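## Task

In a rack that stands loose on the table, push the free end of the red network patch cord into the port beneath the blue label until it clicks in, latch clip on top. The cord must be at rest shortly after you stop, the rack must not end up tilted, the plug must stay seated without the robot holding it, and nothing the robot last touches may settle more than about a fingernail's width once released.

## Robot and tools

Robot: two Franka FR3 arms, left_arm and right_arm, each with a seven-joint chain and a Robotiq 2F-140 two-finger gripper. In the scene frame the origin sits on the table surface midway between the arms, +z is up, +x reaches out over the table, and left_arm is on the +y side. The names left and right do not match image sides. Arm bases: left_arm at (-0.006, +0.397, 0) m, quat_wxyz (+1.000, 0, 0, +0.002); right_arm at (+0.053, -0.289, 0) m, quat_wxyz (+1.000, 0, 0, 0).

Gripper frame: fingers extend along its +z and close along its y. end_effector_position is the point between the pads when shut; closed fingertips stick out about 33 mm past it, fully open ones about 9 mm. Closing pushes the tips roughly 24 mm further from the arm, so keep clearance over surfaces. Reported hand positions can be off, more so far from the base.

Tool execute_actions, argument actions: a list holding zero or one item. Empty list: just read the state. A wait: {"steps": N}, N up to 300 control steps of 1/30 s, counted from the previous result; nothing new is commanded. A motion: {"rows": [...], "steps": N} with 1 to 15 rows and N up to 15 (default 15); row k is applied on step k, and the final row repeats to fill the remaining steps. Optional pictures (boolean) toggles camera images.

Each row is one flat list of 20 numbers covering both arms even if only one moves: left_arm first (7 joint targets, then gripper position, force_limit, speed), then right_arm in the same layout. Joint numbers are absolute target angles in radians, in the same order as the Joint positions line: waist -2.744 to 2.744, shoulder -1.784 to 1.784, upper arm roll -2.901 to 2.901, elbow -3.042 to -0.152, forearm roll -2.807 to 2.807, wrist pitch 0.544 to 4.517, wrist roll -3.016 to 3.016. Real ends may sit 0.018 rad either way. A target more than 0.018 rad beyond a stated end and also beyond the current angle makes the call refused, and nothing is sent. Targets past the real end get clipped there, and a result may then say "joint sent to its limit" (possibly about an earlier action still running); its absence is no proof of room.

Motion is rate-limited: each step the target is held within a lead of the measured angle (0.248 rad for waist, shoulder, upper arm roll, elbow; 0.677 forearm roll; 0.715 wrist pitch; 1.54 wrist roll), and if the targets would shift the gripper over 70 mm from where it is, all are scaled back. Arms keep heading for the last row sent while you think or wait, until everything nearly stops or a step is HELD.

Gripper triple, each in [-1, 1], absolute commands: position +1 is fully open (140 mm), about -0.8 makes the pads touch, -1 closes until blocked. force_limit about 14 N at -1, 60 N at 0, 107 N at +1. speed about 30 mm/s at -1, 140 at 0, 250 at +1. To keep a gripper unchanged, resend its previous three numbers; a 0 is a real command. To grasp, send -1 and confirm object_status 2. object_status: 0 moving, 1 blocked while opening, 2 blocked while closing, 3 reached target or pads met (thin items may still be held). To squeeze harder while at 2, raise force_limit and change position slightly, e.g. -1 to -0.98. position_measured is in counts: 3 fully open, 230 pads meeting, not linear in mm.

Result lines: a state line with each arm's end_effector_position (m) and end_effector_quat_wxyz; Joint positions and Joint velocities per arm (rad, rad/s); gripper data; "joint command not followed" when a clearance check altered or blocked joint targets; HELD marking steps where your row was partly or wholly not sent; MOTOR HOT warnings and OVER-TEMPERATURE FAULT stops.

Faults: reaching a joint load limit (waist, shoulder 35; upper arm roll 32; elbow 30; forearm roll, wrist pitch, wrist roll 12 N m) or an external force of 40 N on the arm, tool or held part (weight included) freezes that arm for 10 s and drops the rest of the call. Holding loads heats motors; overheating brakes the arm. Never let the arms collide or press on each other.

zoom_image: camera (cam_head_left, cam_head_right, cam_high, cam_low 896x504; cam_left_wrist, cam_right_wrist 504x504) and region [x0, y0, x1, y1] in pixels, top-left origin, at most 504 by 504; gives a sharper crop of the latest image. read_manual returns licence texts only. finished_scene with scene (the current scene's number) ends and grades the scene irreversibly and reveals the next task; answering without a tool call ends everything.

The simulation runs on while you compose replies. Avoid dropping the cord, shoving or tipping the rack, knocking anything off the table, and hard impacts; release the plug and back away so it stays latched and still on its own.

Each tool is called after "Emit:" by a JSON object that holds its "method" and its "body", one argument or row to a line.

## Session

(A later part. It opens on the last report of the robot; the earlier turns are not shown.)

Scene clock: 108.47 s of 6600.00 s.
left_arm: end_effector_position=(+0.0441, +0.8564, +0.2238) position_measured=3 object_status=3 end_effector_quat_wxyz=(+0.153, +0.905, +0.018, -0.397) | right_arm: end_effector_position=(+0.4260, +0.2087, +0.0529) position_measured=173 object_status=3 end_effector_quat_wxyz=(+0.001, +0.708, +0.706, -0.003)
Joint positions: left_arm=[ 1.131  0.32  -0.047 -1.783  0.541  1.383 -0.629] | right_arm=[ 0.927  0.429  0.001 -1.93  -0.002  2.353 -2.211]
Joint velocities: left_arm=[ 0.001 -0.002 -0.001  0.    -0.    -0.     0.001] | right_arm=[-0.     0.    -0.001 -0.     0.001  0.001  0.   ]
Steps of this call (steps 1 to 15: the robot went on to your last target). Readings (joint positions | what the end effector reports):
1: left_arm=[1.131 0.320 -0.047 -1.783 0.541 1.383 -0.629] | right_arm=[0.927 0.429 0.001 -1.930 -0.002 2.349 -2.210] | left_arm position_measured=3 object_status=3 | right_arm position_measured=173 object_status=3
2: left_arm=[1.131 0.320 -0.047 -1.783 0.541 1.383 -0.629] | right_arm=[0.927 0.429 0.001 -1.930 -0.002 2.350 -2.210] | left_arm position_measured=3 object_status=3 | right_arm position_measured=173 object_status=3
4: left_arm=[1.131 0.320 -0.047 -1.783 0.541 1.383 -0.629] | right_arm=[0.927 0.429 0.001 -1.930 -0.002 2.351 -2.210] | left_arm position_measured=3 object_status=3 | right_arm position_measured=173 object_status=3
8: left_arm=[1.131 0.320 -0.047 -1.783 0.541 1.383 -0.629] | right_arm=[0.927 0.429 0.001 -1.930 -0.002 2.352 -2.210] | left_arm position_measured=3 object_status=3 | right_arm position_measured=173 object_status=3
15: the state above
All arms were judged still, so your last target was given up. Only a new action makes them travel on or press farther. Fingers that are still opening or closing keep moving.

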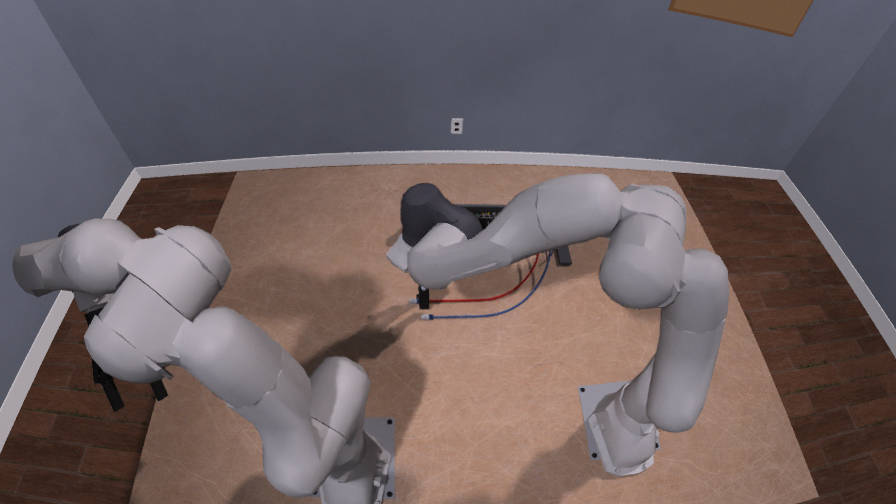

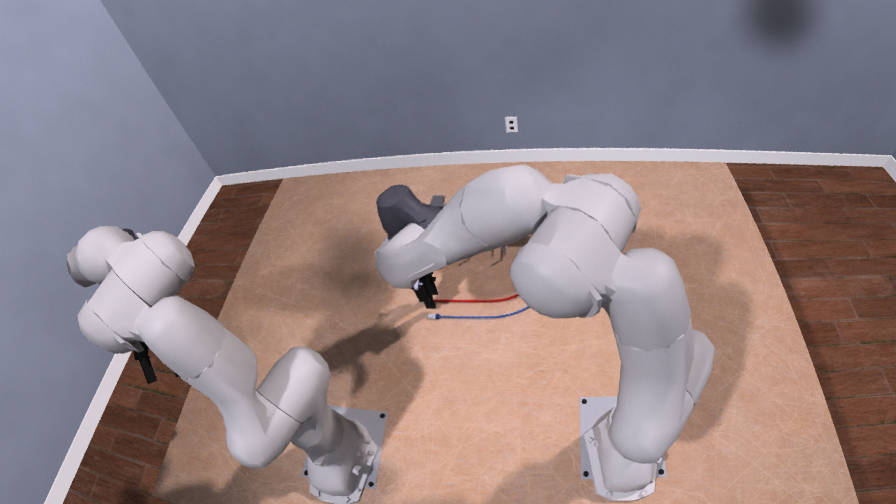

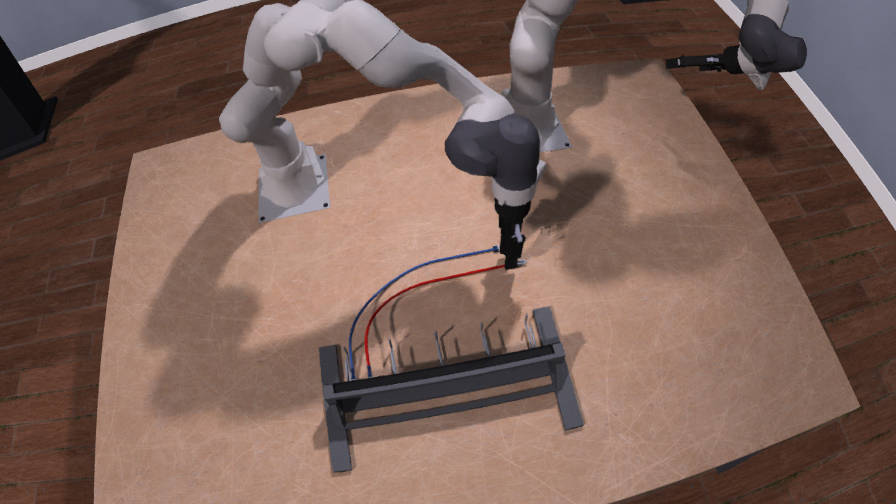

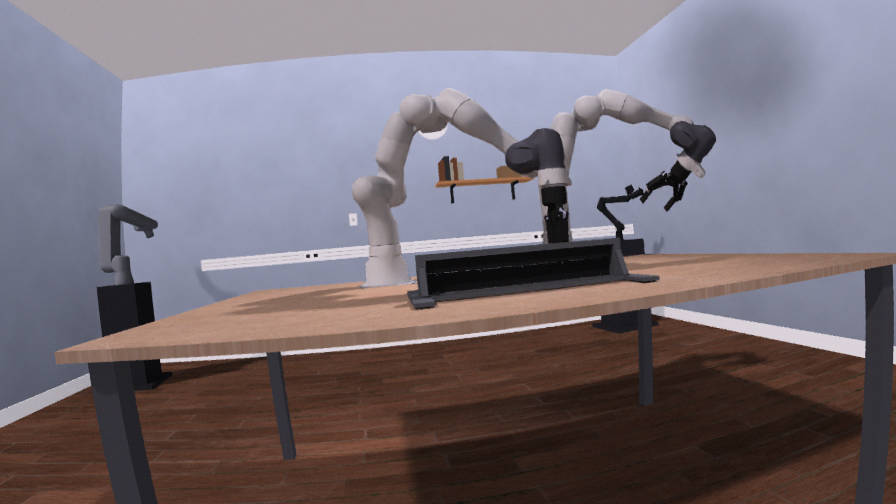

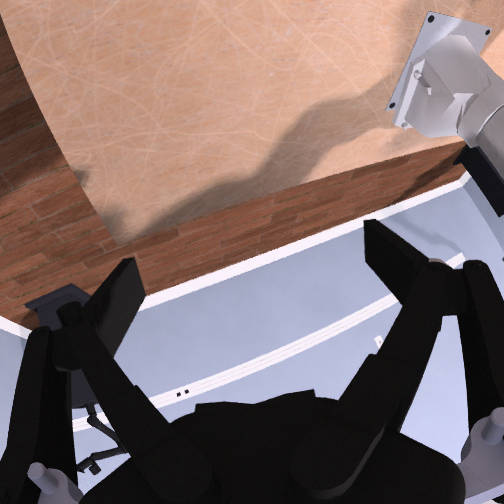

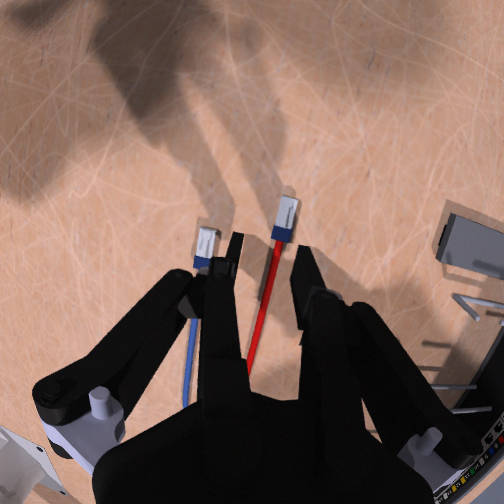

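Emit:
{"method": "execute_actions", "body": {
  "actions": [
    {"rows": [[1.131,0.32,-0.047,-1.783,0.541,1.383,-0.629,1,0,0, 0.926,0.437,0,-1.918,0,2.358,-2.2159,-0.35,0,0],[1.131,0.32,-0.047,-1.783,0.541,1.383,-0.629,1,0,0, 0.926,0.447,0,-1.909,0,2.361,-2.2159,-0.35,0,0],[1.131,0.32,-0.047,-1.783,0.541,1.383,-0.629,1,0,0, 0.926,0.456,0,-1.90,0,2.3648,-2.2159,-0.35,0,0],[1.131,0.32,-0.047,-1.783,0.541,1.383,-0.629,1,0,0, 0.9257,0.465,0,-1.895,0,2.3648,-2.2159,-0.35,0,0],[1.131,0.32,-0.047,-1.783,0.541,1.383,-0.629,1,0,0, 0.9257,0.4739,0,-1.8909,0,2.3648,-2.2159,-0.35,0,0]], "steps": 15}
  ],
  "pictures": false
}}

Emit:
{"method": "execute_actions", "body": {
  "actions": [
    {"steps": 10}
  ]
}}

Emit:
{"method": "zoom_image", "body": {
  "camera": "cam_right_wrist",
  "region": [210, 180, 340, 310]
}}

Emit:
{"method": "zoom_image", "body": {
  "camera": "cam_high",
  "region": [480, 220, 550, 290]
}}

Scene clock: 127.17 s of 6600.00 s.
left_arm: end_effector_position=(+0.0441, +0.8564, +0.2238) position_measured=3 object_status=3 end_effector_quat_wxyz=(+0.153, +0.905, +0.018, -0.397) | right_arm: end_effector_position=(+0.4317, +0.2163, +0.0409) position_measured=173 object_status=3 end_effector_quat_wxyz=(+0.001, +0.708, +0.706, -0.003)
Joint positions: left_arm=[ 1.131  0.32  -0.047 -1.783  0.541  1.383 -0.629] | right_arm=[ 0.927  0.473  0.001 -1.894 -0.002  2.362 -2.211]
Joint velocities: left_arm=[-0.001 -0.     0.001  0.     0.001 -0.    -0.001] | right_arm=[-0.     0.001 -0.001  0.009 -0.001  0.005  0.001]
Steps of this call (steps 1 to 90: nothing new was sent; then 15.20 s passed at rest; steps 91 to 105: all 15 steps of this action). Readings (joint positions | what the end effector reports):
91: left_arm=[1.131 0.320 -0.047 -1.783 0.541 1.383 -0.629] | right_arm=[0.927 0.430 0.001 -1.927 -0.002 2.353 -2.211] | left_arm position_measured=3 object_status=3 | right_arm position_measured=173 object_status=3
92: left_arm=[1.131 0.320 -0.047 -1.783 0.541 1.383 -0.629] | right_arm=[0.927 0.434 0.001 -1.922 -0.002 2.354 -2.211] | left_arm position_measured=3 object_status=3 | right_arm position_measured=173 object_status=3
94: left_arm=[1.131 0.320 -0.047 -1.783 0.541 1.383 -0.629] | right_arm=[0.927 0.445 0.001 -1.909 -0.002 2.357 -2.211] | left_arm position_measured=3 object_status=3 | right_arm position_measured=173 object_status=3
98: left_arm=[1.131 0.320 -0.047 -1.783 0.541 1.383 -0.629] | right_arm=[0.927 0.467 0.001 -1.896 -0.002 2.360 -2.211] | left_arm position_measured=3 object_status=3 | right_arm position_measured=173 object_status=3
105: the state above

Scene clock: 127.50 s of 6600.00 s.
left_arm: end_effector_position=(+0.0441, +0.8564, +0.2238) position_measured=3 object_status=3 end_effector_quat_wxyz=(+0.153, +0.905, +0.018, -0.397) | right_arm: end_effector_position=(+0.4320, +0.2167, +0.0412) position_measured=173 object_status=3 end_effector_quat_wxyz=(+0.001, +0.708, +0.706, -0.002)
Joint positions: left_arm=[ 1.131  0.32  -0.047 -1.783  0.541  1.383 -0.629] | right_arm=[ 0.927  0.473  0.001 -1.893 -0.002  2.362 -2.212]
Joint velocities: left_arm=[-0.001 -0.     0.    -0.     0.001  0.001 -0.001] | right_arm=[-0.001 -0.001 -0.001  0.001 -0.002  0.001  0.   ]
Steps of this call (steps 1 to 10: the robot went on to your last target). Readings (joint positions | what the end effector reports):
1: left_arm=[1.131 0.320 -0.047 -1.783 0.541 1.383 -0.629] | right_arm=[0.927 0.473 0.001 -1.894 -0.002 2.362 -2.211] | left_arm position_measured=3 object_status=3 | right_arm position_measured=173 object_status=3
2: left_arm=[1.131 0.320 -0.047 -1.783 0.541 1.383 -0.629] | right_arm=[0.927 0.473 0.001 -1.893 -0.002 2.362 -2.211] | left_arm position_measured=3 object_status=3 | right_arm position_measured=173 object_status=3
4: left_arm=[1.131 0.320 -0.047 -1.783 0.541 1.383 -0.629] | right_arm=[0.927 0.473 0.001 -1.893 -0.002 2.362 -2.211] | left_arm position_measured=3 object_status=3 | right_arm position_measured=173 object_status=3
8: left_arm=[1.131 0.320 -0.047 -1.783 0.541 1.383 -0.629] | right_arm=[0.927 0.473 0.001 -1.893 -0.002 2.362 -2.212] | left_arm position_measured=3 object_status=3 | right_arm position_measured=173 object_status=3
10: the state above

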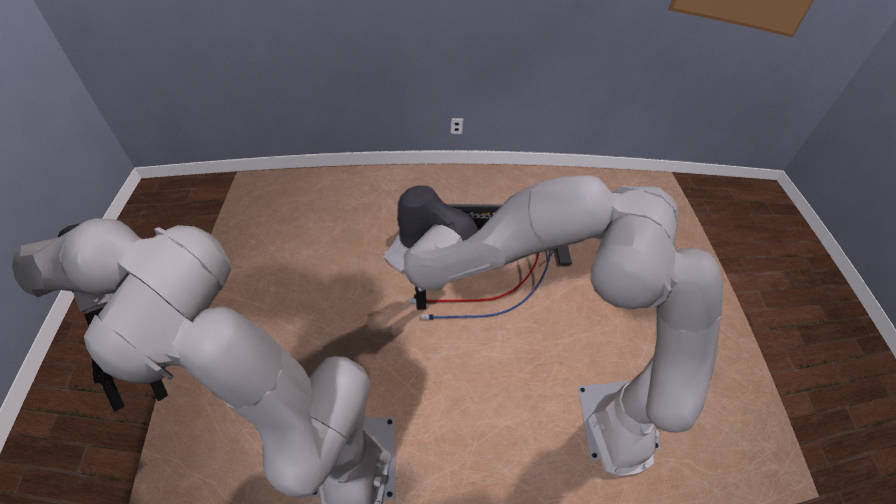

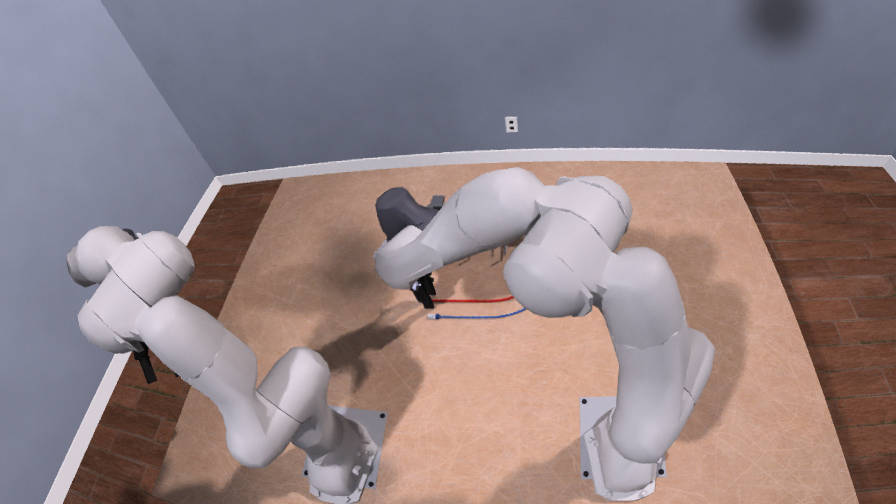

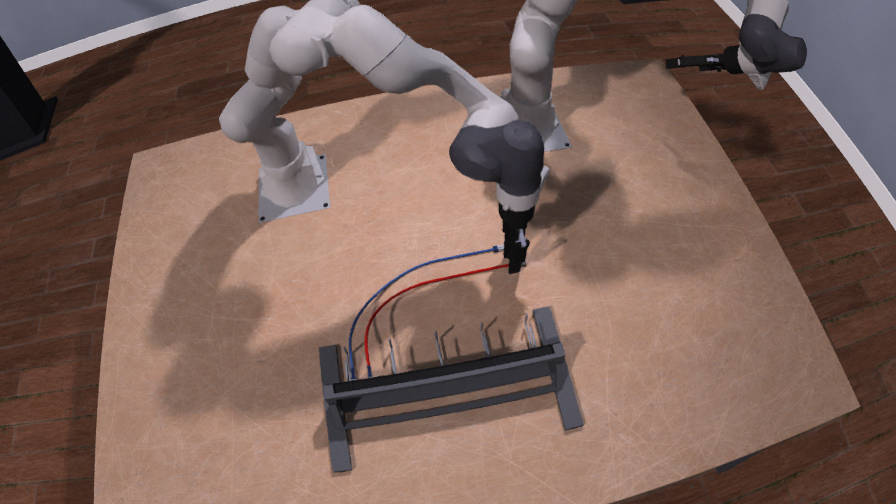

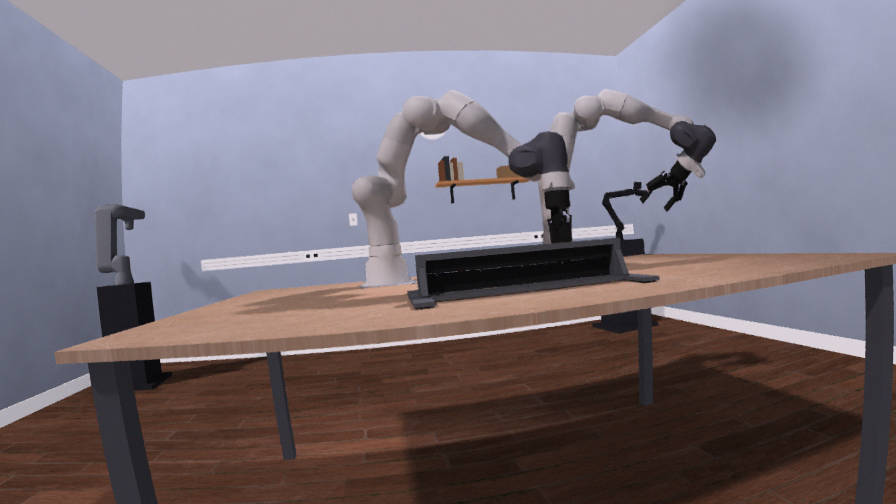

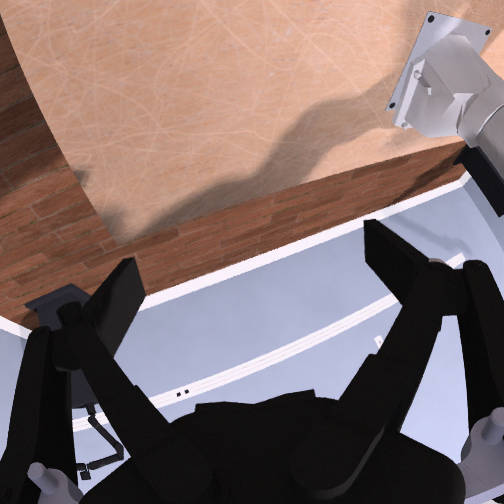

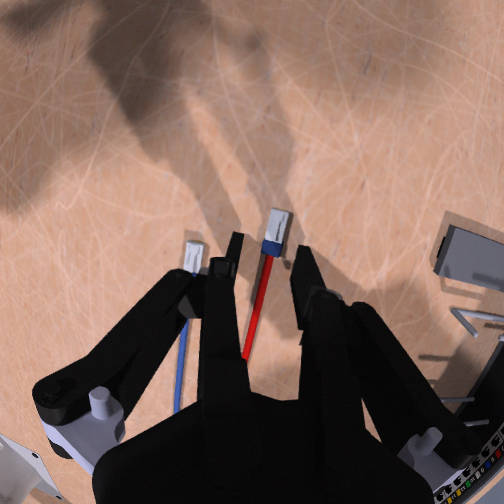

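Region (210, 180, 340, 310) of cam_right_wrist's 504x504 image, scaled by 3.877, with more detail than that image has.

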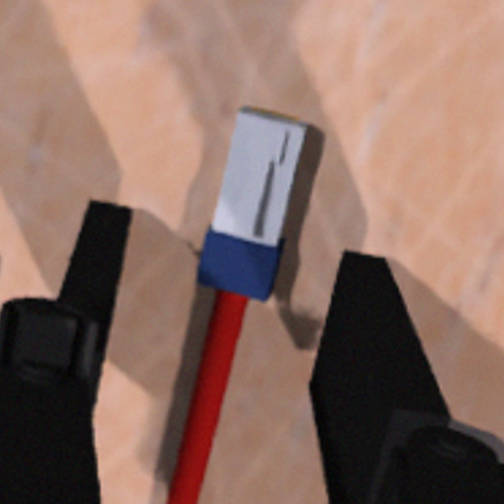

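Region (480, 220, 550, 290) of cam_high's 896x504 image, scaled by 7.200, with more detail than that image has.

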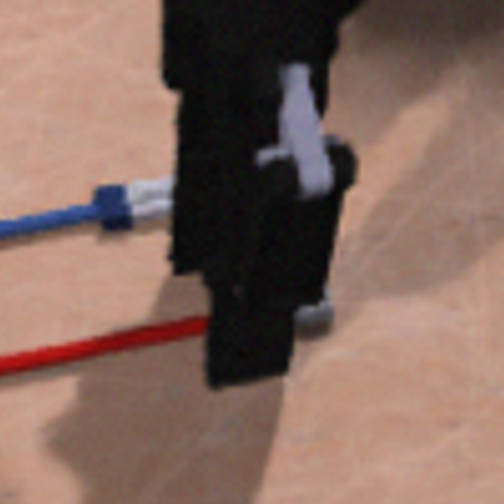

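Emit:
{"method": "zoom_image", "body": {
  "camera": "cam_right_wrist",
  "region": [225, 215, 275, 265]
}}

Emit:
{"method": "zoom_image", "body": {
  "camera": "cam_head_right",
  "region": [400, 275, 460, 325]
}}

Region (225, 215, 275, 265) of cam_right_wrist's 504x504 image, scaled by 10.080, with more detail than that image has.

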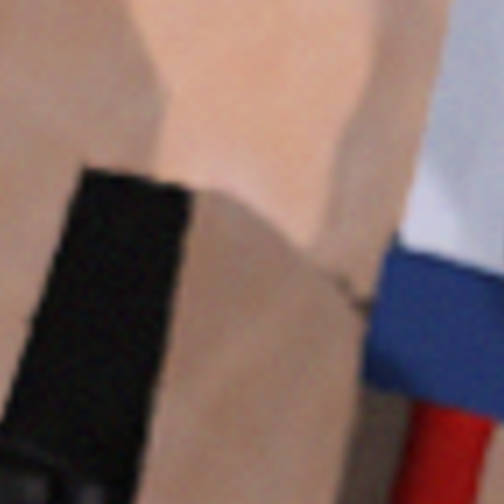

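Region (400, 275, 460, 325) of cam_head_right's 896x504 image, scaled by 8.400, with more detail than that image has.

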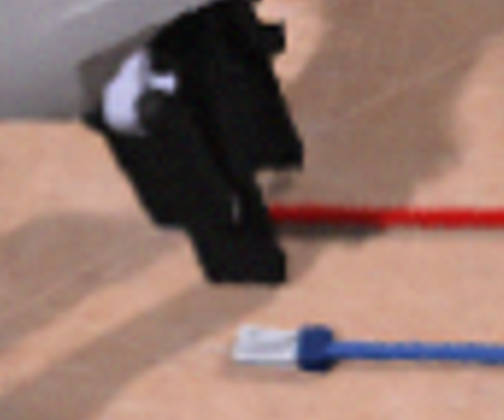

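Emit:
{"method": "execute_actions", "body": {
  "actions": [
    {"rows": [[1.131,0.32,-0.047,-1.783,0.541,1.383,-0.629,1,0,0, 0.9257,0.477,0,-1.8912,0,2.3715,-2.2159,-0.35,0,0],[1.131,0.32,-0.047,-1.783,0.541,1.383,-0.629,1,0,0, 0.9257,0.4799,0,-1.8917,0,2.3715,-2.2159,-0.35,0,0]], "steps": 15}
  ]
}}

Emit:
{"method": "zoom_image", "body": {
  "camera": "cam_right_wrist",
  "region": [210, 180, 340, 310]
}}

Scene clock: 139.33 s of 6600.00 s.
left_arm: end_effector_position=(+0.0441, +0.8564, +0.2238) position_measured=3 object_status=3 end_effector_quat_wxyz=(+0.153, +0.905, +0.018, -0.397) | right_arm: end_effector_position=(+0.4325, +0.2172, +0.0387) position_measured=173 object_status=3 end_effector_quat_wxyz=(+0.001, +0.708, +0.706, -0.001)
Joint positions: left_arm=[ 1.131  0.32  -0.047 -1.783  0.541  1.383 -0.629] | right_arm=[ 0.927  0.478  0.001 -1.893 -0.002  2.369 -2.212]
Joint velocities: left_arm=[-0.    -0.001 -0.     0.    -0.    -0.    -0.001] | right_arm=[-0.    -0.001  0.     0.     0.001  0.003 -0.002]
Steps of this call (steps 1 to 15: the robot went on to your last target; steps 16 to 90: nothing new was sent; then 8.33 s passed at rest; steps 91 to 105: all 15 steps of this action). Readings (joint positions | what the end effector reports):
91: left_arm=[1.131 0.320 -0.047 -1.783 0.541 1.383 -0.629] | right_arm=[0.927 0.473 0.001 -1.893 -0.002 2.364 -2.212] | left_arm position_measured=3 object_status=3 | right_arm position_measured=173 object_status=3
92: left_arm=[1.131 0.320 -0.047 -1.783 0.541 1.383 -0.629] | right_arm=[0.927 0.474 0.001 -1.893 -0.002 2.365 -2.212] | left_arm position_measured=3 object_status=3 | right_arm position_measured=173 object_status=3
94: left_arm=[1.131 0.320 -0.047 -1.783 0.541 1.383 -0.629] | right_arm=[0.927 0.476 0.001 -1.893 -0.002 2.366 -2.212] | left_arm position_measured=3 object_status=3 | right_arm position_measured=173 object_status=3
98: left_arm=[1.131 0.320 -0.047 -1.783 0.541 1.383 -0.629] | right_arm=[0.927 0.478 0.001 -1.893 -0.002 2.368 -2.212] | left_arm position_measured=3 object_status=3 | right_arm position_measured=173 object_status=3
105: the state above

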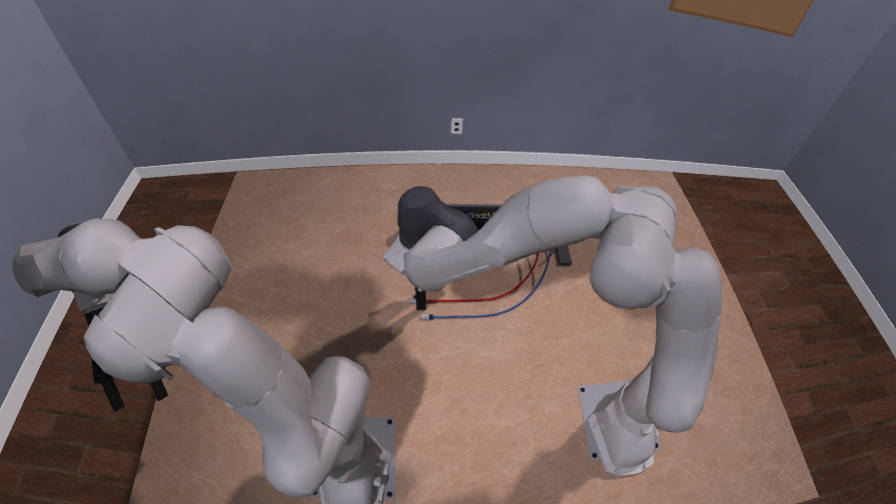

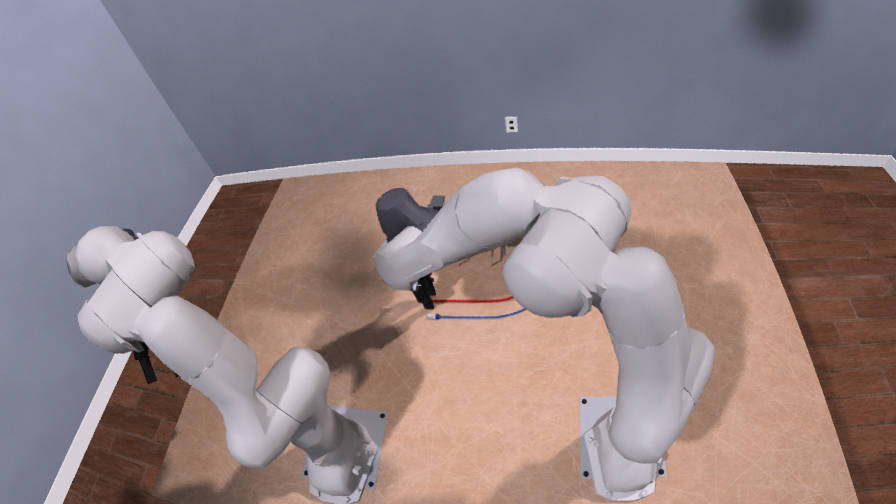

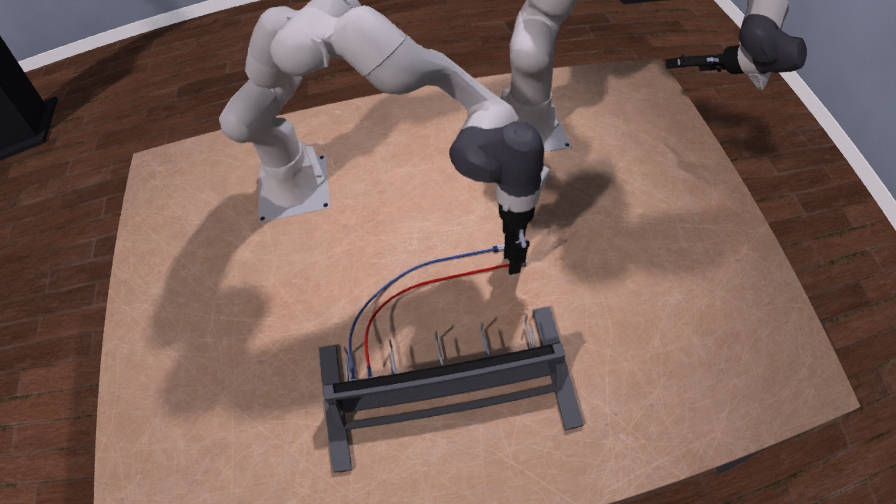

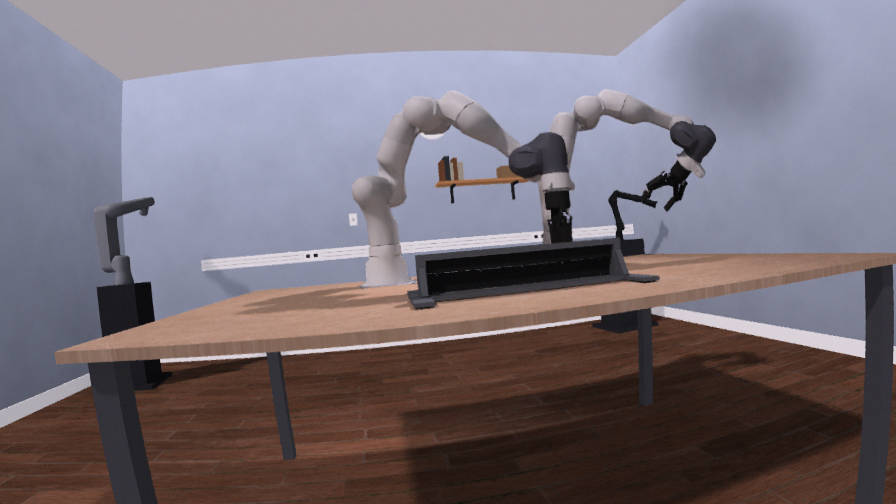

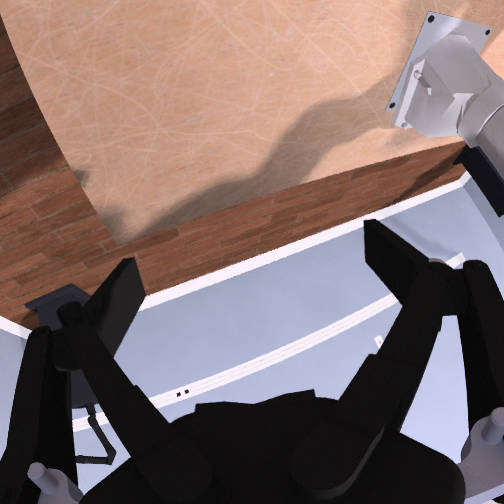

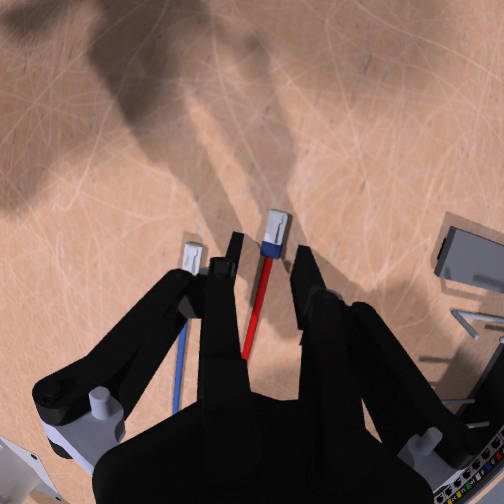

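Region (210, 180, 340, 310) of cam_right_wrist's 504x504 image, scaled by 3.877, with more detail than that image has.

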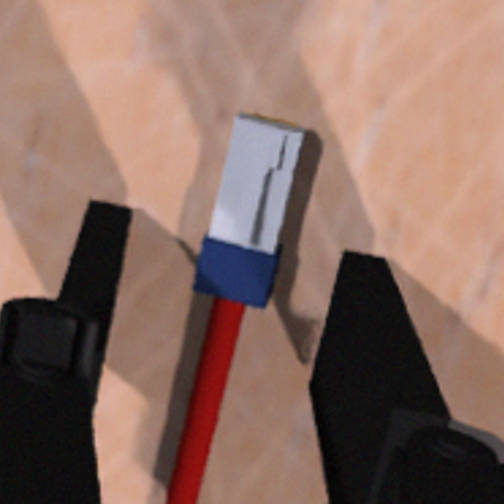

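Emit:
{"method": "execute_actions", "body": {
  "actions": [
    {"rows": [[1.131,0.32,-0.047,-1.783,0.541,1.383,-0.629,1,0,0, 0.9257,0.482,0,-1.8917,0,2.3735,-2.2159,-1,0.4,-0.6]], "steps": 15}
  ],
  "pictures": false
}}

Emit:
{"method": "execute_actions", "body": {
  "actions": [
    {"steps": 10}
  ]
}}

Emit:
{"method": "zoom_image", "body": {
  "camera": "cam_right_wrist",
  "region": [210, 180, 340, 310]
}}

Scene clock: 143.60 s of 6600.00 s.
left_arm: end_effector_position=(+0.0441, +0.8564, +0.2238) position_measured=3 object_status=3 end_effector_quat_wxyz=(+0.153, +0.905, +0.018, -0.397) | right_arm: end_effector_position=(+0.4326, +0.2173, +0.0377) position_measured=218 object_status=0 end_effector_quat_wxyz=(+0.001, +0.708, +0.706, -0.001)
Joint positions: left_arm=[ 1.131  0.32  -0.047 -1.783  0.541  1.383 -0.629] | right_arm=[ 0.927  0.48   0.001 -1.893 -0.002  2.371 -2.212]
Joint velocities: left_arm=[ 0.    -0.     0.    -0.001  0.001  0.    -0.001] | right_arm=[ 0.001  0.     0.    -0.    -0.001  0.001  0.001]
Steps of this call (steps 1 to 15: the robot went on to your last target; steps 16 to 90: nothing new was sent; then 0.77 s passed at rest; steps 91 to 105: all 15 steps of this action). Readings (joint positions | what the end effector reports):
91: left_arm=[1.131 0.320 -0.047 -1.783 0.541 1.383 -0.629] | right_arm=[0.927 0.478 0.001 -1.893 -0.002 2.370 -2.212] | left_arm position_measured=3 object_status=3 | right_arm position_measured=173 object_status=0
92: left_arm=[1.131 0.320 -0.047 -1.783 0.541 1.383 -0.629] | right_arm=[0.927 0.479 0.001 -1.893 -0.002 2.370 -2.212] | left_arm position_measured=3 object_status=3 | right_arm position_measured=176 object_status=0
94: left_arm=[1.131 0.320 -0.047 -1.783 0.541 1.383 -0.629] | right_arm=[0.927 0.479 0.001 -1.893 -0.002 2.370 -2.212] | left_arm position_measured=3 object_status=3 | right_arm position_measured=184 object_status=0
98: left_arm=[1.131 0.320 -0.047 -1.783 0.541 1.383 -0.629] | right_arm=[0.927 0.480 0.001 -1.893 -0.002 2.371 -2.212] | left_arm position_measured=3 object_status=3 | right_arm position_measured=200 object_status=0
105: the state above

Scene clock: 143.93 s of 6600.00 s.
left_arm: end_effector_position=(+0.0441, +0.8564, +0.2238) position_measured=3 object_status=3 end_effector_quat_wxyz=(+0.153, +0.905, +0.018, -0.397) | right_arm: end_effector_position=(+0.4326, +0.2173, +0.0377) position_measured=218 object_status=2 end_effector_quat_wxyz=(+0.001, +0.708, +0.706, -0.001)
Joint positions: left_arm=[ 1.131  0.32  -0.047 -1.783  0.541  1.383 -0.629] | right_arm=[ 0.927  0.48   0.001 -1.893 -0.002  2.371 -2.212]
Joint velocities: left_arm=[ 0.001  0.001  0.     0.001 -0.001 -0.    -0.   ] | right_arm=[ 0.    -0.    -0.    -0.     0.    -0.     0.001]
Steps of this call (steps 1 to 10: the robot went on to your last target). Readings (joint positions | what the end effector reports):
1: left_arm=[1.131 0.320 -0.047 -1.783 0.541 1.383 -0.629] | right_arm=[0.927 0.480 0.001 -1.893 -0.002 2.371 -2.212] | left_arm position_measured=3 object_status=3 | right_arm position_measured=218 object_status=0
2: left_arm=[1.131 0.320 -0.047 -1.783 0.541 1.383 -0.629] | right_arm=[0.927 0.480 0.001 -1.893 -0.002 2.371 -2.212] | left_arm position_measured=3 object_status=3 | right_arm position_measured=218 object_status=0
4: left_arm=[1.131 0.320 -0.047 -1.783 0.541 1.383 -0.629] | right_arm=[0.927 0.480 0.001 -1.893 -0.002 2.371 -2.212] | left_arm position_measured=3 object_status=3 | right_arm position_measured=218 object_status=2
8: left_arm=[1.131 0.320 -0.047 -1.783 0.541 1.383 -0.629] | right_arm=[0.927 0.480 0.001 -1.893 -0.002 2.371 -2.212] | left_arm position_measured=3 object_status=3 | right_arm position_measured=218 object_status=2
10: the state above

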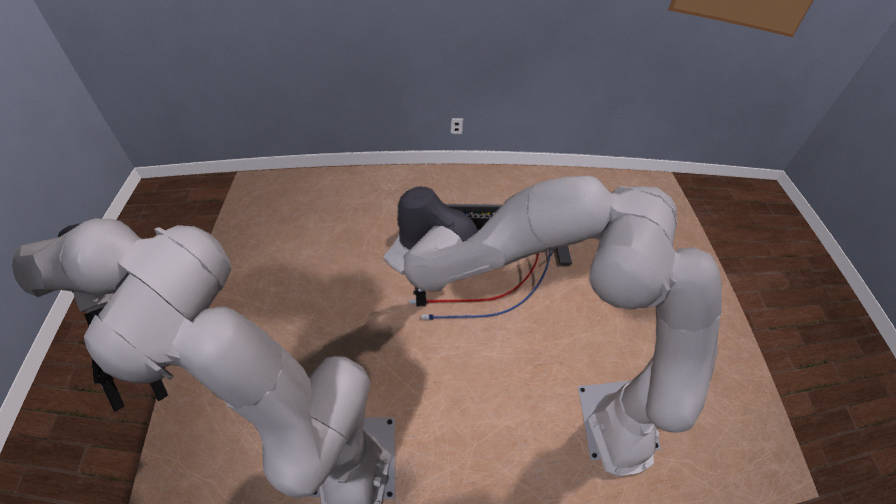

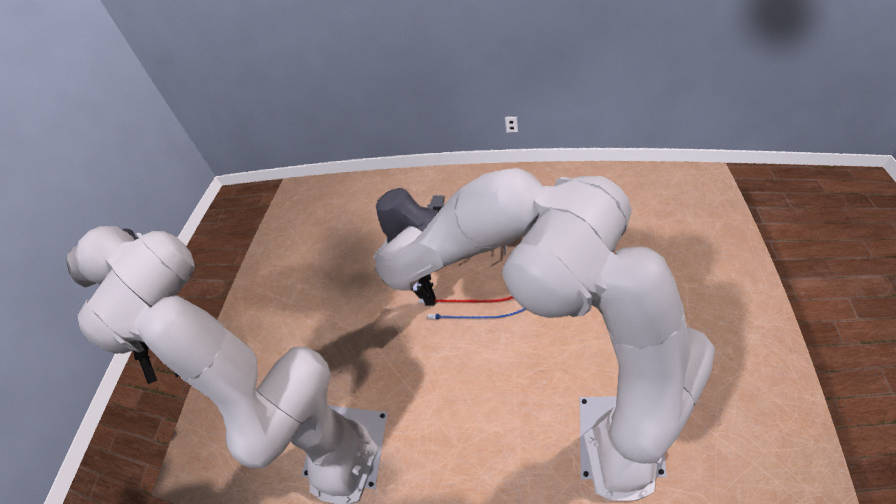

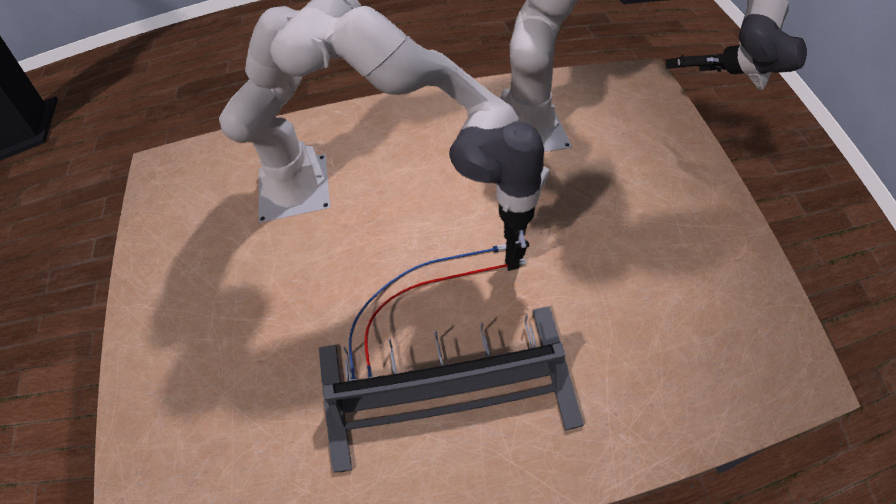

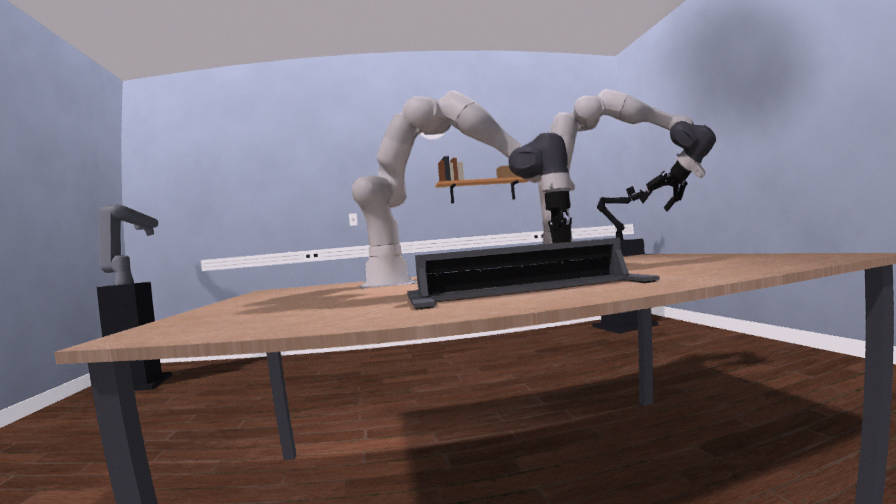

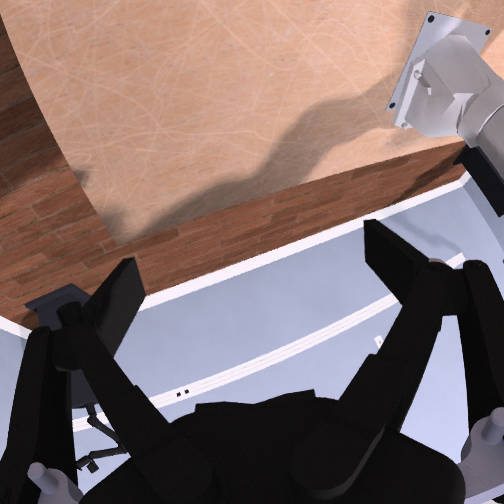

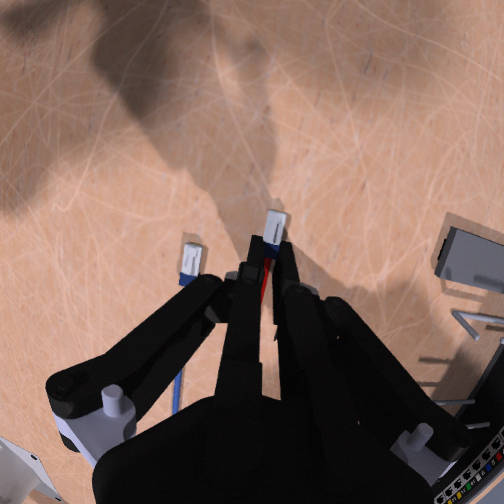

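Region (210, 180, 340, 310) of cam_right_wrist's 504x504 image, scaled by 3.877, with more detail than that image has.

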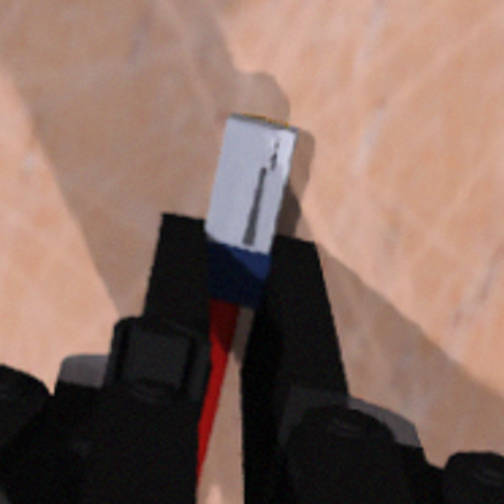

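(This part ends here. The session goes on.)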